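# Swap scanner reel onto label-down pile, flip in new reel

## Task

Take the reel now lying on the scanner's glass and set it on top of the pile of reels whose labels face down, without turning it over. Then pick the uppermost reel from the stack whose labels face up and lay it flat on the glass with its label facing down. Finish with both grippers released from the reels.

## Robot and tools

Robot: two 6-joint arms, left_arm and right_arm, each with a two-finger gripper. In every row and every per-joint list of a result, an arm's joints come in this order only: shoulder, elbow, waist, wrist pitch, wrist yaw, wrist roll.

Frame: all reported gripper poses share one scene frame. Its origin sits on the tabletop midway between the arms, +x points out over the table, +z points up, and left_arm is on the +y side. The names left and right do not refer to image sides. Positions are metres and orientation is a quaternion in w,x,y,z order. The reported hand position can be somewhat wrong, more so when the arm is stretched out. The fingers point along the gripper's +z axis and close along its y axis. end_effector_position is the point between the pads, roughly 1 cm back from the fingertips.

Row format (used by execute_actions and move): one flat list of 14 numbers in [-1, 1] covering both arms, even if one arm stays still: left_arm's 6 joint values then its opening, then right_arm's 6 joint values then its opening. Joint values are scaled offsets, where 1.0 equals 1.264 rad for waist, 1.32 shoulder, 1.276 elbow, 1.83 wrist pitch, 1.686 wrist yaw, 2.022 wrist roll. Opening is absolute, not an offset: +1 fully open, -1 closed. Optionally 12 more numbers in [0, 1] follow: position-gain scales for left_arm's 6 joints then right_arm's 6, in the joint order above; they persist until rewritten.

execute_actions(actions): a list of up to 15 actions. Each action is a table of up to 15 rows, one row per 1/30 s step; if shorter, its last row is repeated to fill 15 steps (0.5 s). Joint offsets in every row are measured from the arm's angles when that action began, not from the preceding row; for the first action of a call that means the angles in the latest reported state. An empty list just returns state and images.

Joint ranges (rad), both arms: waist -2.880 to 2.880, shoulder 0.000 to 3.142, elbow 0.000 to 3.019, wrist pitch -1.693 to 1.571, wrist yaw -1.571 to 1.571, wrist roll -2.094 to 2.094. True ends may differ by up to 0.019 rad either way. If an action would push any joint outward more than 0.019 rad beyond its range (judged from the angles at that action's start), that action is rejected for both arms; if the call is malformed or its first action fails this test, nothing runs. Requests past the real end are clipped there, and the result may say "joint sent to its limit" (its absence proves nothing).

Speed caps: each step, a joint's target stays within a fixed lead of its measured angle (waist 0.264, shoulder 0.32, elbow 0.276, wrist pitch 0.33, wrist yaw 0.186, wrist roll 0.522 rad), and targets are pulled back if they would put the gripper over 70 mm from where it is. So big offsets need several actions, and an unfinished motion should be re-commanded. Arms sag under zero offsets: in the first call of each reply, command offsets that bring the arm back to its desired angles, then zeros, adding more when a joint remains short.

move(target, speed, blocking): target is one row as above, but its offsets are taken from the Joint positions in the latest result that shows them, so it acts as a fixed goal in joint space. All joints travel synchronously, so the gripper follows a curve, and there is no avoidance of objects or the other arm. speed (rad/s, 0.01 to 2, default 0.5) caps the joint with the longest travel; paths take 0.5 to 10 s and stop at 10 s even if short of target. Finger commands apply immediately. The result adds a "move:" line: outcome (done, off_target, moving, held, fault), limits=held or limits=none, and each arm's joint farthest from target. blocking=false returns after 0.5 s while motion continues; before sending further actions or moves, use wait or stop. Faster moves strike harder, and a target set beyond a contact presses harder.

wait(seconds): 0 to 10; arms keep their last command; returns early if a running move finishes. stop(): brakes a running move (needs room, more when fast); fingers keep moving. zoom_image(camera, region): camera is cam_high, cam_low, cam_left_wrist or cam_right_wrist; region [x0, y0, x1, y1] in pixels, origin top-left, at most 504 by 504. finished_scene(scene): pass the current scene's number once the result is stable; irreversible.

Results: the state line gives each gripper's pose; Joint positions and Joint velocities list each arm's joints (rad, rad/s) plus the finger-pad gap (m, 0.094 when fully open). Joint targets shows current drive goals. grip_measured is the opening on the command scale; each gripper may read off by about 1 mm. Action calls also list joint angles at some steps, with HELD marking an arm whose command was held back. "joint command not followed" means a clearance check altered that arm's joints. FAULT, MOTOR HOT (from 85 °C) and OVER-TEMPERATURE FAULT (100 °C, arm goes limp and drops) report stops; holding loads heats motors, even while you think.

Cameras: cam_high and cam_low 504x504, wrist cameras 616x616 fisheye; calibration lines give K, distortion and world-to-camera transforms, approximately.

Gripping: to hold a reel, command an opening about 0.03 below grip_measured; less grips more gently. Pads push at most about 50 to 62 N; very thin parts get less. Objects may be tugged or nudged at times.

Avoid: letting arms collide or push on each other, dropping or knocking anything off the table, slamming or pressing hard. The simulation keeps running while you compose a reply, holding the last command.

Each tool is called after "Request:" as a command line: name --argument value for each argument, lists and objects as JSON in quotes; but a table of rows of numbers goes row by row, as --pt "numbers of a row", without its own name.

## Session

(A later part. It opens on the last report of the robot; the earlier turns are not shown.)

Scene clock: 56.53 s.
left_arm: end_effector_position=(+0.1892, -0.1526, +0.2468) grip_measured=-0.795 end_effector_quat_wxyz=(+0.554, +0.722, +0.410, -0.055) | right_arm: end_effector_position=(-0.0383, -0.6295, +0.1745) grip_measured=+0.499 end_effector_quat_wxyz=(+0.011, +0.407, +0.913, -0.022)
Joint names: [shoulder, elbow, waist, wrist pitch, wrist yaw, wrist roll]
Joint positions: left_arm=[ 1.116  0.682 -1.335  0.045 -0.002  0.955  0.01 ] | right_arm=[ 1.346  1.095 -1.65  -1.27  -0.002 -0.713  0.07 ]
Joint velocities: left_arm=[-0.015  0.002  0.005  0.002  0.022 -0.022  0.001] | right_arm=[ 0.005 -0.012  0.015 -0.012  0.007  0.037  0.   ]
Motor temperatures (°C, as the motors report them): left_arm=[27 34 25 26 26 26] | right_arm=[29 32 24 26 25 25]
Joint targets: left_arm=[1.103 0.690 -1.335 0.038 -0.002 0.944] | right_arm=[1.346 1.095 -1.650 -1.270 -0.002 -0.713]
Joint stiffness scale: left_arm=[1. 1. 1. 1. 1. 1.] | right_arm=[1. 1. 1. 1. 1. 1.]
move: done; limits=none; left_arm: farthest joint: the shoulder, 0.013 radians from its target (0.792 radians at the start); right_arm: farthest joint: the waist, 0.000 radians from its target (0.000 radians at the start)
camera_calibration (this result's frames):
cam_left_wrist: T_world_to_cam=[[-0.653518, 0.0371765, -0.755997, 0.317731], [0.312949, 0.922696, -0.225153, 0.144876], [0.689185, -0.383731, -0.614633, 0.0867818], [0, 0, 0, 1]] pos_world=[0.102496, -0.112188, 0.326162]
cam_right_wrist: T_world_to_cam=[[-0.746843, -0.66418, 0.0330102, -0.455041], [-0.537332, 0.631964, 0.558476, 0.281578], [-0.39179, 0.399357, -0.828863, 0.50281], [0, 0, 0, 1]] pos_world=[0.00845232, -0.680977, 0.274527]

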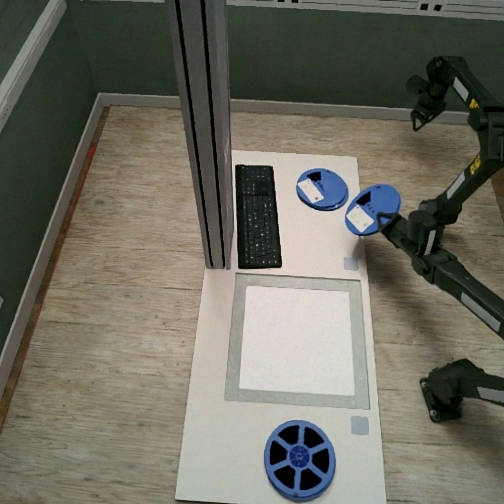

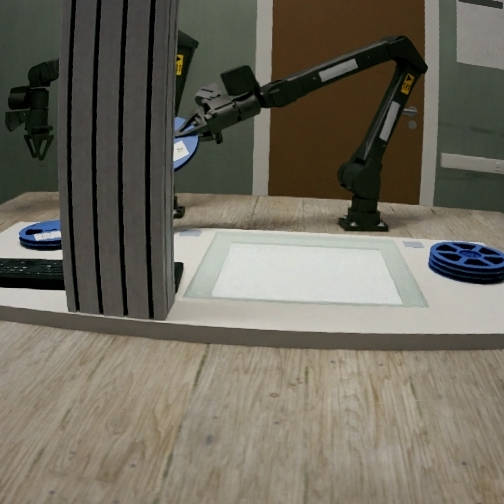

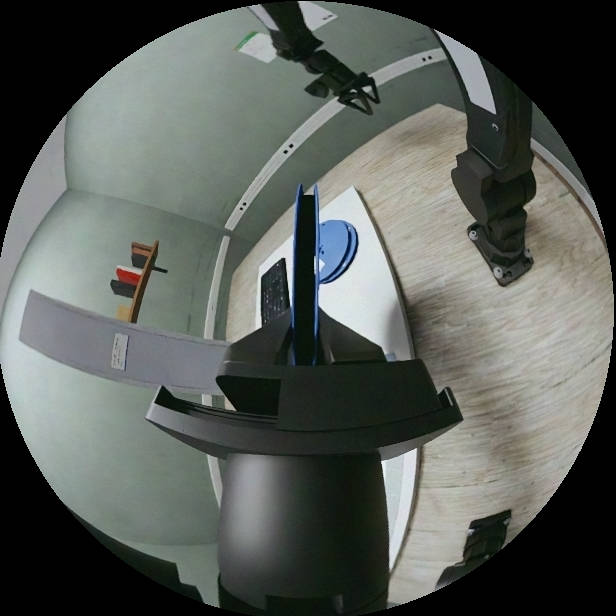

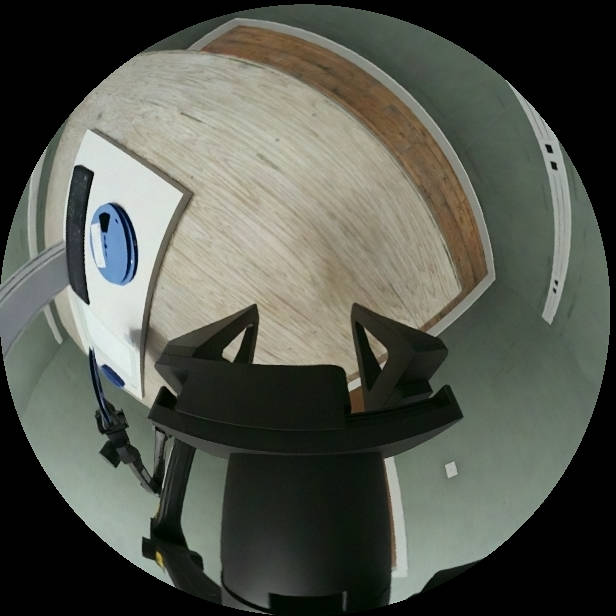

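Request:
move --target '[-0.06,-0.135,0,-0.08,0,-0.3,-0.9,0,0,0,0,0,0,0.5]'

Request:
move --target '[0,0,0.67,0,0,-0.96,-0.9,0,0,0,0,0,0,0.5]' --speed 0.8

Request:
move --target '[0.14,-0.17,0,0.34,0,0,-0.9,0,0,0,0,0,0,0.5]' --speed 0.25

Scene clock: 58.90 s.
left_arm: end_effector_position=(+0.1598, -0.0857, +0.1490) grip_measured=-0.795 end_effector_quat_wxyz=(+0.416, +0.614, +0.648, -0.173) | right_arm: end_effector_position=(-0.0383, -0.6295, +0.1745) grip_measured=+0.499 end_effector_quat_wxyz=(+0.011, +0.407, +0.913, -0.022)
Joint names: [shoulder, elbow, waist, wrist pitch, wrist yaw, wrist roll]
Joint positions: left_arm=[ 1.052  0.508 -1.335 -0.092 -0.002  0.363  0.01 ] | right_arm=[ 1.346  1.095 -1.65  -1.27  -0.002 -0.713  0.07 ]
Joint velocities: left_arm=[-0.005 -0.007 -0.005 -0.002  0.007  0.037  0.   ] | right_arm=[-0.005 -0.012 -0.015  0.007  0.007  0.022  0.   ]
Motor temperatures (°C, as the motors report them): left_arm=[27 35 25 26 26 26] | right_arm=[29 32 24 26 25 25]
Joint targets: left_arm=[1.036 0.510 -1.335 -0.102 -0.002 0.349] | right_arm=[1.346 1.095 -1.650 -1.270 -0.002 -0.713]
Joint stiffness scale: left_arm=[1. 1. 1. 1. 1. 1.] | right_arm=[1. 1. 1. 1. 1. 1.]
move: done; limits=none; left_arm: farthest joint: the shoulder, 0.015 radians from its target (0.079 radians at the start); right_arm: farthest joint: the waist, 0.000 radians from its target (0.000 radians at the start)
camera_calibration (this result's frames):
cam_left_wrist: T_world_to_cam=[[-0.937196, -0.197601, -0.287431, 0.177471], [-0.117559, 0.954783, -0.273075, 0.149023], [0.328394, -0.222135, -0.918049, 0.189336], [0, 0, 0, 1]] pos_world=[0.121667, -0.0651584, 0.265524]
cam_right_wrist: T_world_to_cam=[[-0.746843, -0.66418, 0.0330102, -0.455041], [-0.537332, 0.631964, 0.558476, 0.281578], [-0.39179, 0.399357, -0.828863, 0.50281], [0, 0, 0, 1]] pos_world=[0.00845232, -0.680977, 0.274527]

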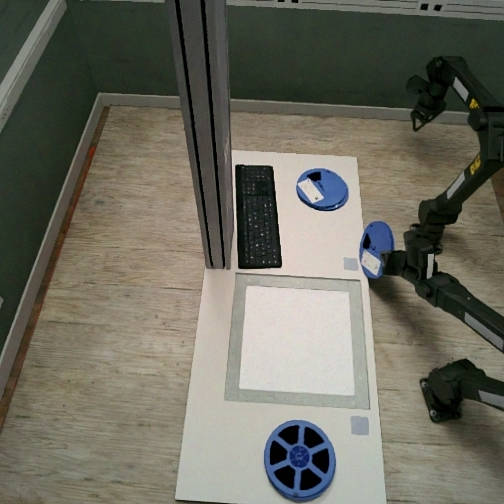

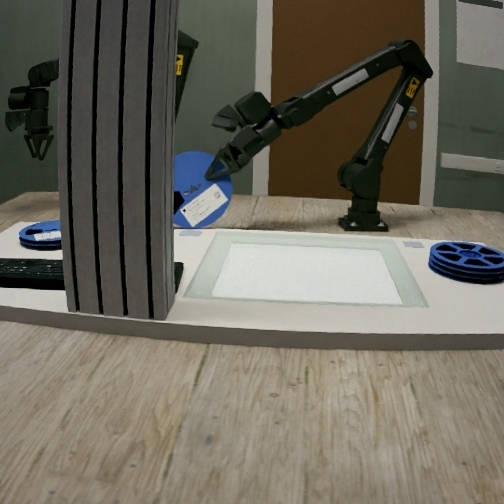

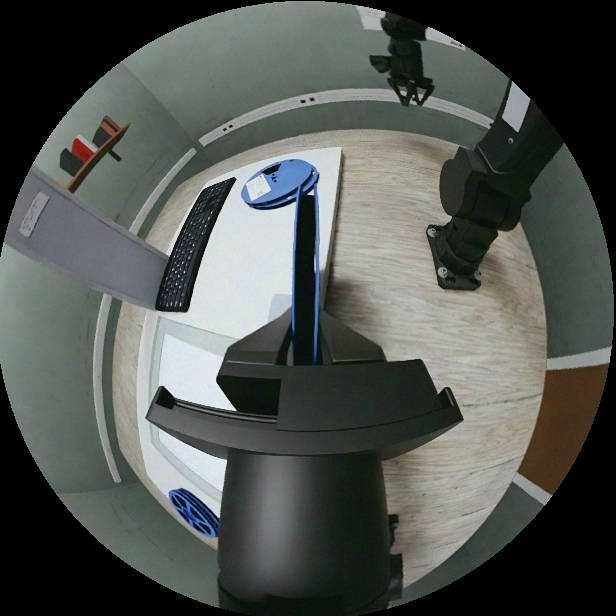

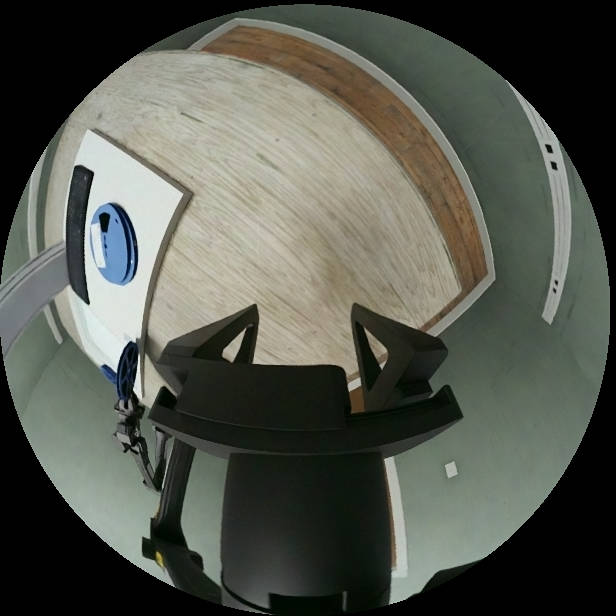

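Scene clock: 62.23 s.
left_arm: end_effector_position=(+0.3868, +0.1678, +0.1473) grip_measured=-0.796 end_effector_quat_wxyz=(+0.265, -0.524, +0.724, -0.363) | right_arm: end_effector_position=(-0.0383, -0.6295, +0.1745) grip_measured=+0.499 end_effector_quat_wxyz=(+0.011, +0.407, +0.913, -0.022)
Joint names: [shoulder, elbow, waist, wrist pitch, wrist yaw, wrist roll]
Joint positions: left_arm=[ 1.05   0.503 -0.493 -0.092  0.001 -1.567  0.01 ] | right_arm=[ 1.346  1.095 -1.65  -1.27  -0.002 -0.713  0.07 ]
Joint velocities: left_arm=[-0.005 -0.012 -0.015  0.012 -0.066 -0.051  0.   ] | right_arm=[-0.005 -0.007  0.015  0.002  0.066  0.051  0.   ]
Motor temperatures (°C, as the motors report them): left_arm=[27 35 25 26 26 26] | right_arm=[29 32 24 26 25 25]
Joint targets: left_arm=[1.052 0.508 -0.488 -0.092 -0.002 -1.578] | right_arm=[1.346 1.095 -1.650 -1.270 -0.002 -0.713]
Joint stiffness scale: left_arm=[1. 1. 1. 1. 1. 1.] | right_arm=[1. 1. 1. 1. 1. 1.]
move: done; limits=none; left_arm: farthest joint: the wrist roll, 0.011 radians from its target (1.941 radians at the start); right_arm: farthest joint: the waist, 0.000 radians from its target (0.000 radians at the start)
camera_calibration (this result's frames):
cam_left_wrist: T_world_to_cam=[[0.576063, -0.183234, 0.796603, -0.307549], [-0.688131, -0.634691, 0.35163, 0.32862], [0.441166, -0.750728, -0.491711, 0.151726], [0, 0, 0, 1]] pos_world=[0.336365, 0.266123, 0.204047]
cam_right_wrist: T_world_to_cam=[[-0.746843, -0.66418, 0.0330102, -0.455041], [-0.537332, 0.631964, 0.558476, 0.281578], [-0.39179, 0.399357, -0.828863, 0.50281], [0, 0, 0, 1]] pos_world=[0.00845232, -0.680977, 0.274527]

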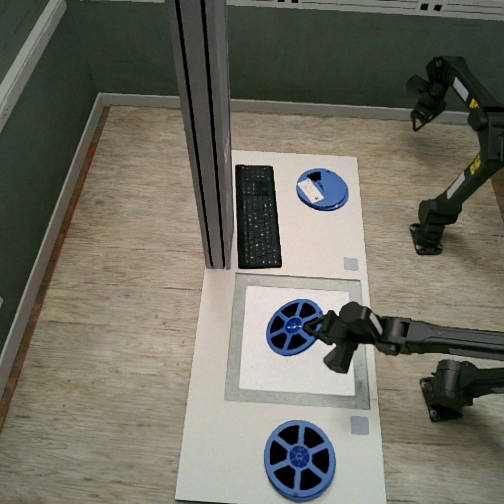

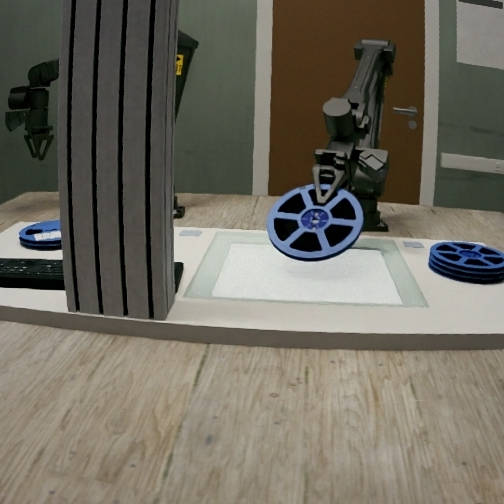

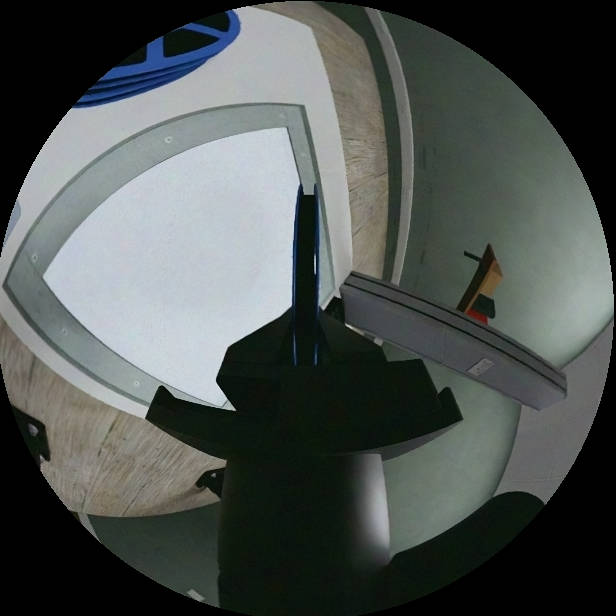

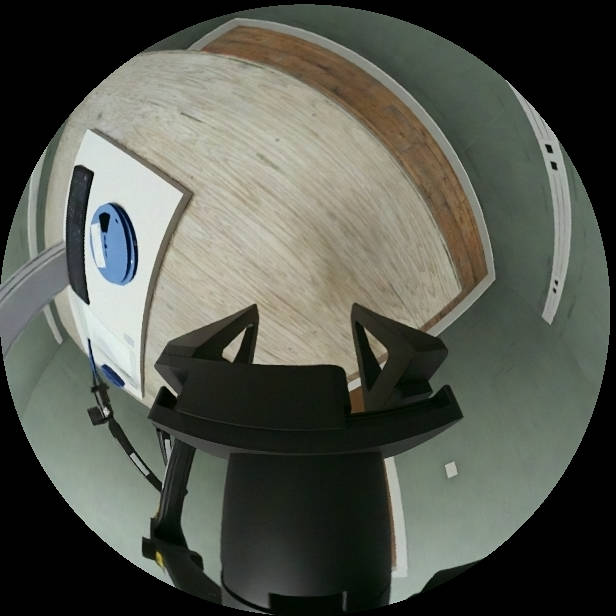

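Scene clock: 65.20 s.
left_arm: end_effector_position=(+0.3751, +0.1716, +0.0942) grip_measured=-0.795 end_effector_quat_wxyz=(+0.314, -0.496, +0.685, -0.431) | right_arm: end_effector_position=(-0.0383, -0.6295, +0.1745) grip_measured=+0.499 end_effector_quat_wxyz=(+0.011, +0.407, +0.913, -0.022)
Joint names: [shoulder, elbow, waist, wrist pitch, wrist yaw, wrist roll]
Joint positions: left_arm=[ 1.226  0.282 -0.493  0.498  0.001 -1.567  0.01 ] | right_arm=[ 1.346  1.095 -1.65  -1.27  -0.002 -0.713  0.07 ]
Joint velocities: left_arm=[-0.005 -0.002 -0.005  0.002 -0.022 -0.007 -0.001] | right_arm=[-0.005 -0.007 -0.015  0.002 -0.066 -0.007 -0.   ]
Motor temperatures (°C, as the motors report them): left_arm=[27 35 25 26 26 26] | right_arm=[29 32 24 26 25 25]
Joint targets: left_arm=[1.235 0.286 -0.493 0.530 0.001 -1.567] | right_arm=[1.346 1.095 -1.650 -1.270 -0.002 -0.713]
Joint stiffness scale: left_arm=[1. 1. 1. 1. 1. 1.] | right_arm=[1. 1. 1. 1. 1. 1.]
move: off_target (left_arm); limits=none; left_arm: farthest joint: the wrist pitch, 0.032 radians from its target (0.622 radians at the start); right_arm: farthest joint: the waist, 0.000 radians from its target (0.000 radians at the start)
camera_calibration (this result's frames):
cam_left_wrist: T_world_to_cam=[[0.420327, -0.132807, 0.897601, -0.21759], [-0.744098, -0.616569, 0.257219, 0.368404], [0.519272, -0.776019, -0.357982, 0.0960912], [0, 0, 0, 1]] pos_world=[0.31569, 0.272818, 0.134947]
cam_right_wrist: T_world_to_cam=[[-0.746843, -0.66418, 0.0330102, -0.455041], [-0.537332, 0.631964, 0.558476, 0.281578], [-0.39179, 0.399357, -0.828863, 0.50281], [0, 0, 0, 1]] pos_world=[0.00845232, -0.680977, 0.274527]

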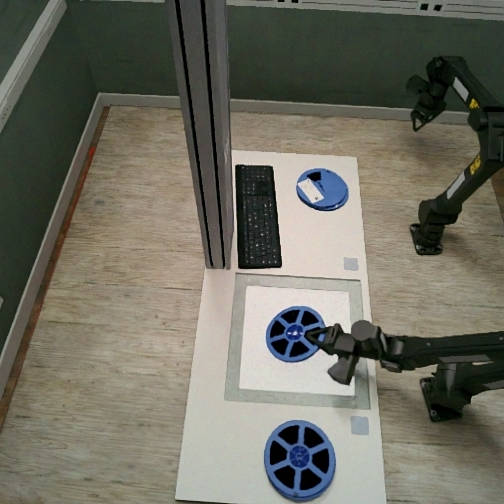

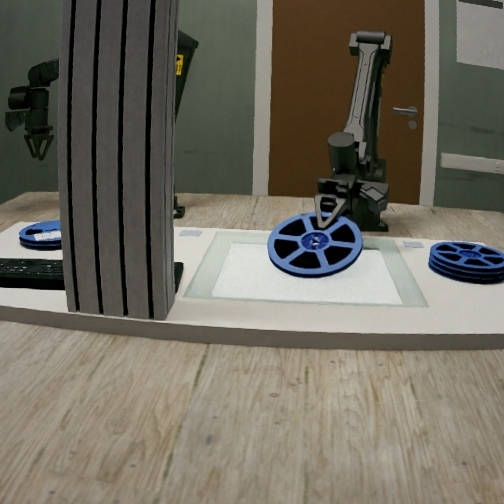

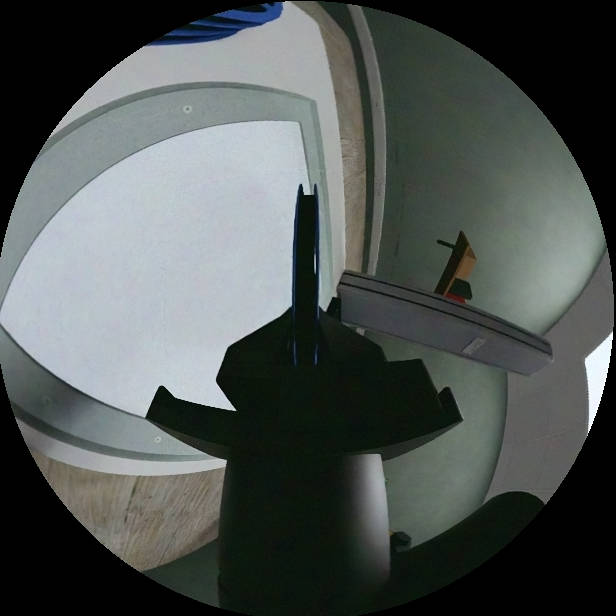

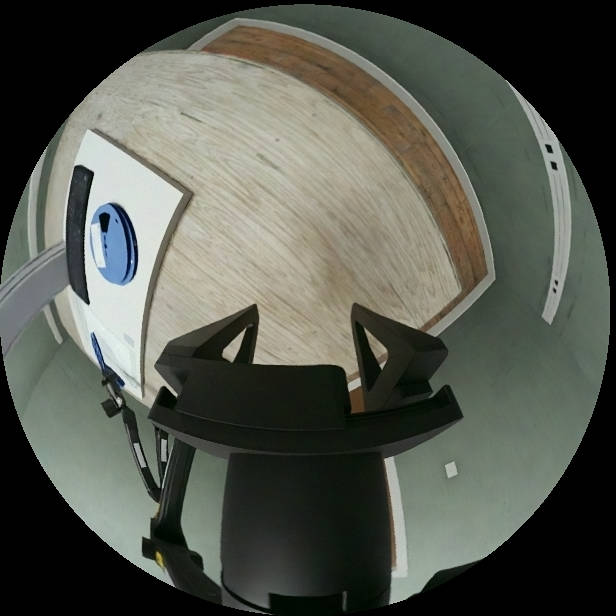

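Request:
move --target '[0,0,0,0,0,0,-0.3,0,0,0,0,0,0,0.5]'

Request:
move --target '[0,0,0,-0.085,0,0,-0.3,0,0,0,0,0,0,0.5]' --speed 0.08

Request:
move --target '[-0.13,-0.13,0,0,0,0,-0.3,0,0,0,0,0,0,0.5]' --speed 0.06

Scene clock: 67.60 s.
left_arm: end_effector_position=(+0.3750, +0.1716, +0.0940) grip_measured=-0.302 end_effector_quat_wxyz=(+0.314, -0.496, +0.685, -0.430) | right_arm: end_effector_position=(-0.0383, -0.6295, +0.1745) grip_measured=+0.499 end_effector_quat_wxyz=(+0.011, +0.407, +0.913, -0.022)
Joint names: [shoulder, elbow, waist, wrist pitch, wrist yaw, wrist roll]
Joint positions: left_arm=[ 1.226  0.281 -0.493  0.498  0.001 -1.567  0.033] | right_arm=[ 1.346  1.095 -1.65  -1.27  -0.002 -0.713  0.07 ]
Joint velocities: left_arm=[ 0.015 -0.002 -0.005  0.002  0.007 -0.007  0.001] | right_arm=[-0.005  0.017  0.005 -0.007  0.095  0.007 -0.   ]
Motor temperatures (°C, as the motors report them): left_arm=[27 34 25 26 26 26] | right_arm=[29 32 24 26 25 25]
Joint targets: left_arm=[1.226 0.282 -0.493 0.498 0.001 -1.567] | right_arm=[1.346 1.095 -1.650 -1.270 -0.002 -0.713]
Joint stiffness scale: left_arm=[1. 1. 1. 1. 1. 1.] | right_arm=[1. 1. 1. 1. 1. 1.]
move: done; limits=none; left_arm: farthest joint: the elbow, 0.001 radians from its target (0.000 radians at the start); right_arm: farthest joint: the waist, 0.000 radians from its target (0.000 radians at the start)
camera_calibration (this result's frames):
cam_left_wrist: T_world_to_cam=[[0.420653, -0.132913, 0.897433, -0.217456], [-0.744004, -0.616599, 0.257416, 0.368318], [0.519142, -0.775977, -0.358262, 0.0962144], [0, 0, 0, 1]] pos_world=[0.315554, 0.272862, 0.134811]
cam_right_wrist: T_world_to_cam=[[-0.746843, -0.66418, 0.0330102, -0.455041], [-0.537332, 0.631964, 0.558476, 0.281578], [-0.39179, 0.399357, -0.828863, 0.50281], [0, 0, 0, 1]] pos_world=[0.00845232, -0.680977, 0.274527]

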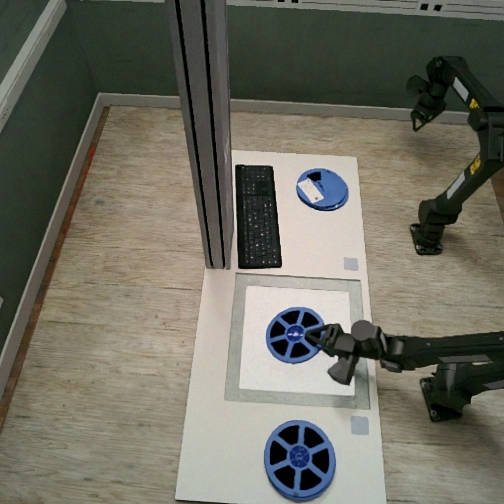

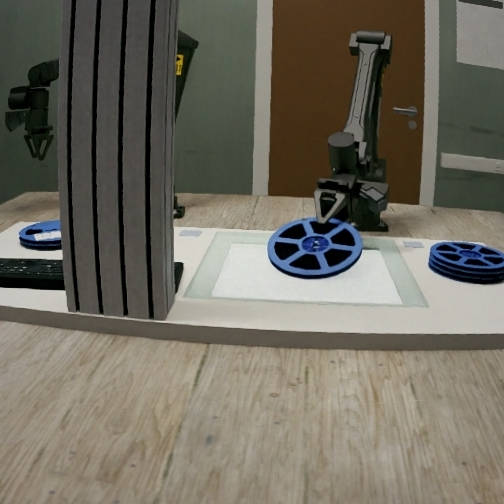

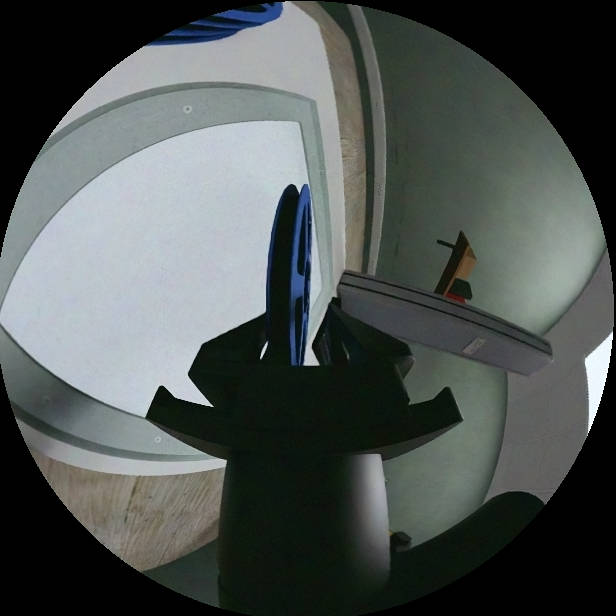

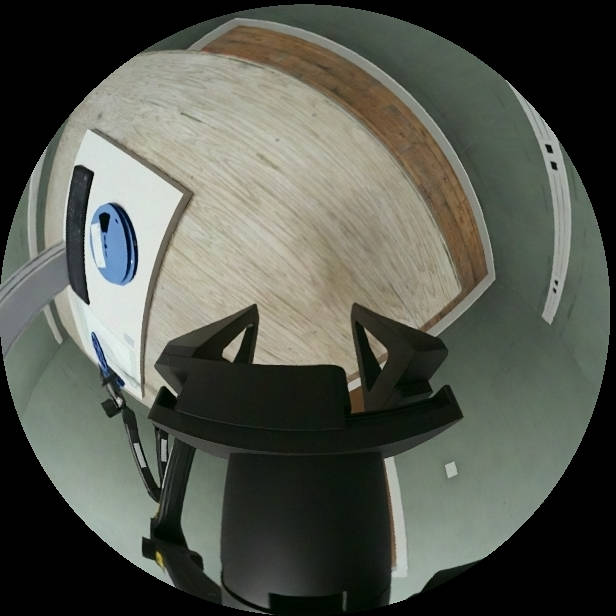

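Scene clock: 69.83 s.
left_arm: end_effector_position=(+0.3582, +0.1770, +0.0633) grip_measured=-0.302 end_effector_quat_wxyz=(+0.277, -0.518, +0.715, -0.380) | right_arm: end_effector_position=(-0.0383, -0.6295, +0.1745) grip_measured=+0.499 end_effector_quat_wxyz=(+0.011, +0.407, +0.913, -0.022)
Joint names: [shoulder, elbow, waist, wrist pitch, wrist yaw, wrist roll]
Joint positions: left_arm=[ 1.226  0.281 -0.493  0.354  0.001 -1.567  0.033] | right_arm=[ 1.346  1.095 -1.65  -1.27  -0.002 -0.713  0.07 ]
Joint velocities: left_arm=[ 0.005 -0.007 -0.005 -0.017  0.022 -0.007  0.   ] | right_arm=[ 0.015  0.002 -0.015  0.002 -0.066 -0.037  0.001]
Motor temperatures (°C, as the motors report them): left_arm=[27 34 25 26 26 26] | right_arm=[29 32 24 26 25 25]
Joint targets: left_arm=[1.226 0.281 -0.493 0.342 0.001 -1.567] | right_arm=[1.346 1.095 -1.650 -1.270 -0.002 -0.713]
Joint stiffness scale: left_arm=[1. 1. 1. 1. 1. 1.] | right_arm=[1. 1. 1. 1. 1. 1.]
move: done; limits=none; left_arm: farthest joint: the wrist pitch, 0.011 radians from its target (0.155 radians at the start); right_arm: farthest joint: the waist, 0.000 radians from its target (0.000 radians at the start)
camera_calibration (this result's frames):
cam_left_wrist: T_world_to_cam=[[0.538986, -0.171229, 0.824727, -0.213107], [-0.703699, -0.62965, 0.329163, 0.350453], [0.462927, -0.757774, -0.459866, 0.121439], [0, 0, 0, 1]] pos_world=[0.305258, 0.276196, 0.116244]
cam_right_wrist: T_world_to_cam=[[-0.746843, -0.66418, 0.0330102, -0.455041], [-0.537332, 0.631964, 0.558476, 0.281578], [-0.39179, 0.399357, -0.828863, 0.50281], [0, 0, 0, 1]] pos_world=[0.00845232, -0.680977, 0.274527]

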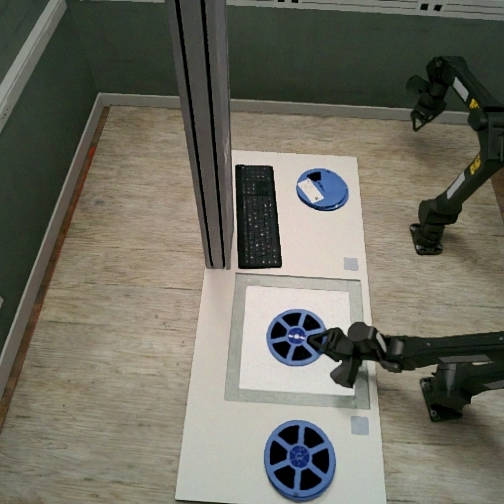

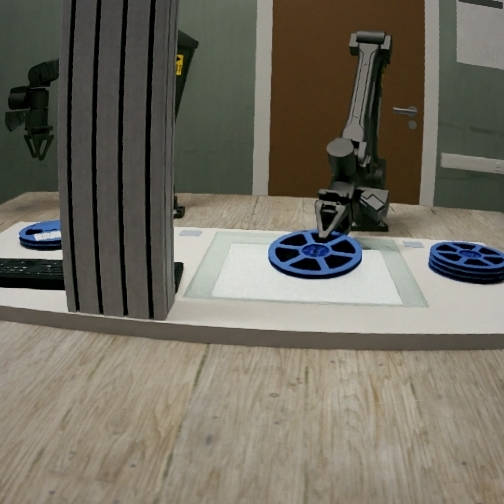

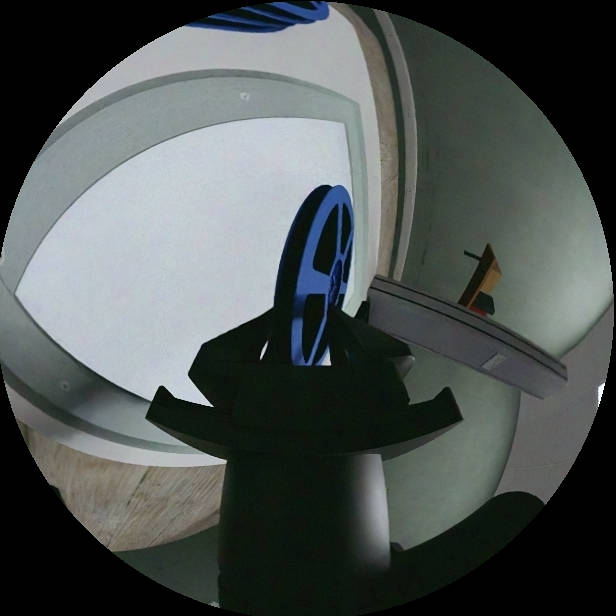

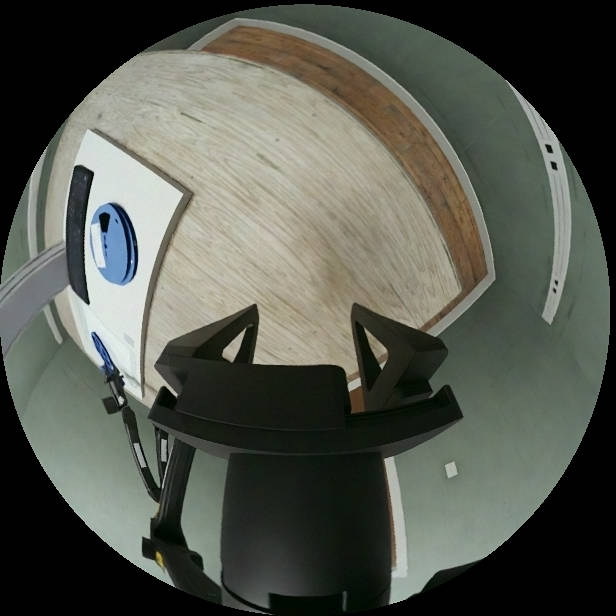

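Scene clock: 73.00 s.
left_arm: end_effector_position=(+0.3036, +0.1947, +0.0514) grip_measured=-0.302 end_effector_quat_wxyz=(+0.280, -0.516, +0.713, -0.383) | right_arm: end_effector_position=(-0.0383, -0.6295, +0.1745) grip_measured=+0.499 end_effector_quat_wxyz=(+0.011, +0.407, +0.913, -0.022)
Joint names: [shoulder, elbow, waist, wrist pitch, wrist yaw, wrist roll]
Joint positions: left_arm=[ 1.061  0.125 -0.493  0.354  0.001 -1.567  0.033] | right_arm=[ 1.346  1.095 -1.65  -1.27  -0.002 -0.713  0.07 ]
Joint velocities: left_arm=[-0.015 -0.002 -0.024 -0.007 -0.051 -0.007  0.   ] | right_arm=[ 0.005 -0.017 -0.005 -0.007  0.081  0.022 -0.001]
Motor temperatures (°C, as the motors report them): left_arm=[27 34 25 26 26 26] | right_arm=[29 32 24 26 25 25]
Joint targets: left_arm=[1.054 0.115 -0.493 0.354 0.001 -1.567] | right_arm=[1.346 1.095 -1.650 -1.270 -0.002 -0.713]
Joint stiffness scale: left_arm=[1. 1. 1. 1. 1. 1.] | right_arm=[1. 1. 1. 1. 1. 1.]
move: done; limits=none; left_arm: farthest joint: the elbow, 0.010 radians from its target (0.166 radians at the start); right_arm: farthest joint: the waist, 0.000 radians from its target (0.000 radians at the start)
camera_calibration (this result's frames):
cam_left_wrist: T_world_to_cam=[[0.532081, -0.168993, 0.829657, -0.169407], [-0.70643, -0.628766, 0.324979, 0.327906], [0.466741, -0.759009, -0.453936, 0.153482], [0, 0, 0, 1]] pos_world=[0.250144, 0.294041, 0.103658]
cam_right_wrist: T_world_to_cam=[[-0.746843, -0.66418, 0.0330102, -0.455041], [-0.537332, 0.631964, 0.558476, 0.281578], [-0.39179, 0.399357, -0.828863, 0.50281], [0, 0, 0, 1]] pos_world=[0.00845232, -0.680977, 0.274527]

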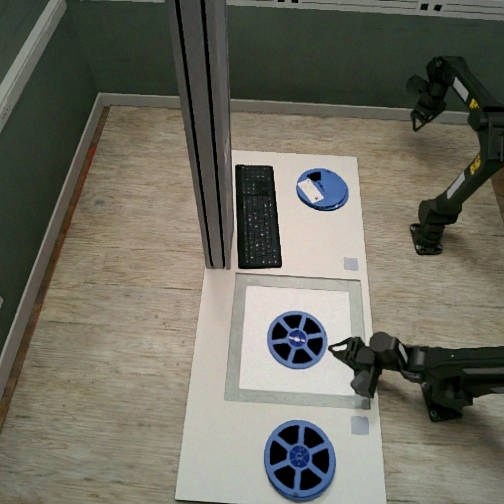

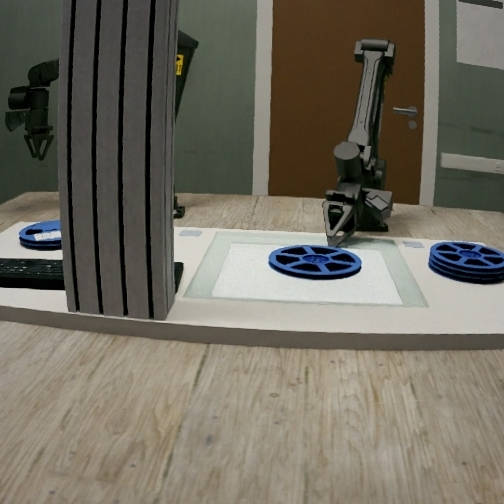

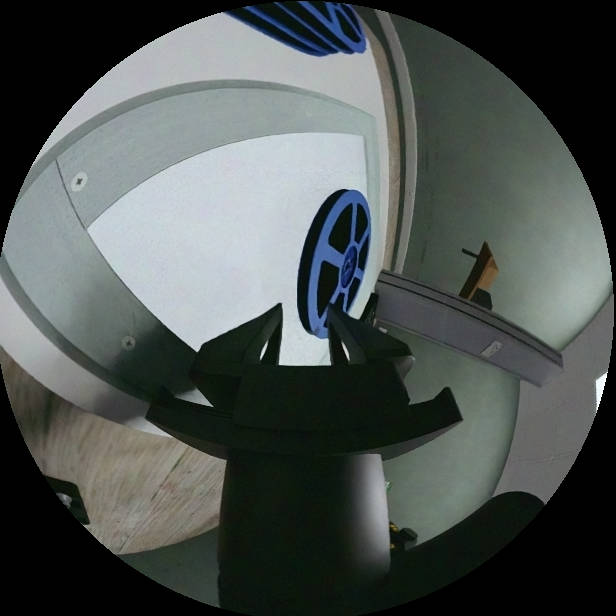

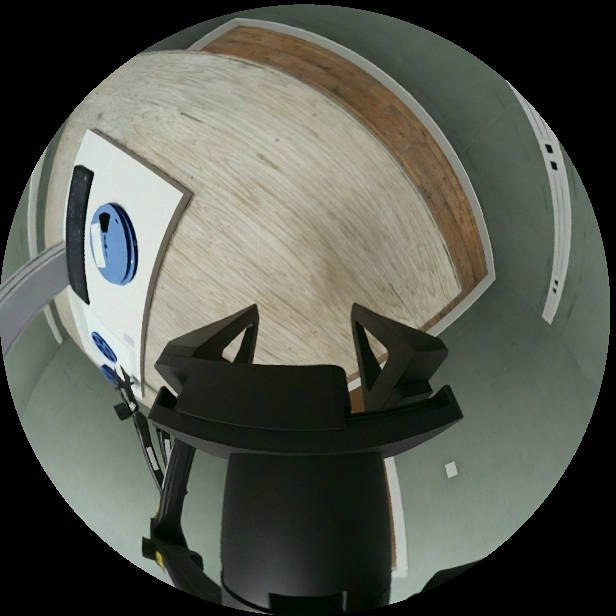

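Request:
finished_scene --scene 2

The scene is finished: the task was done.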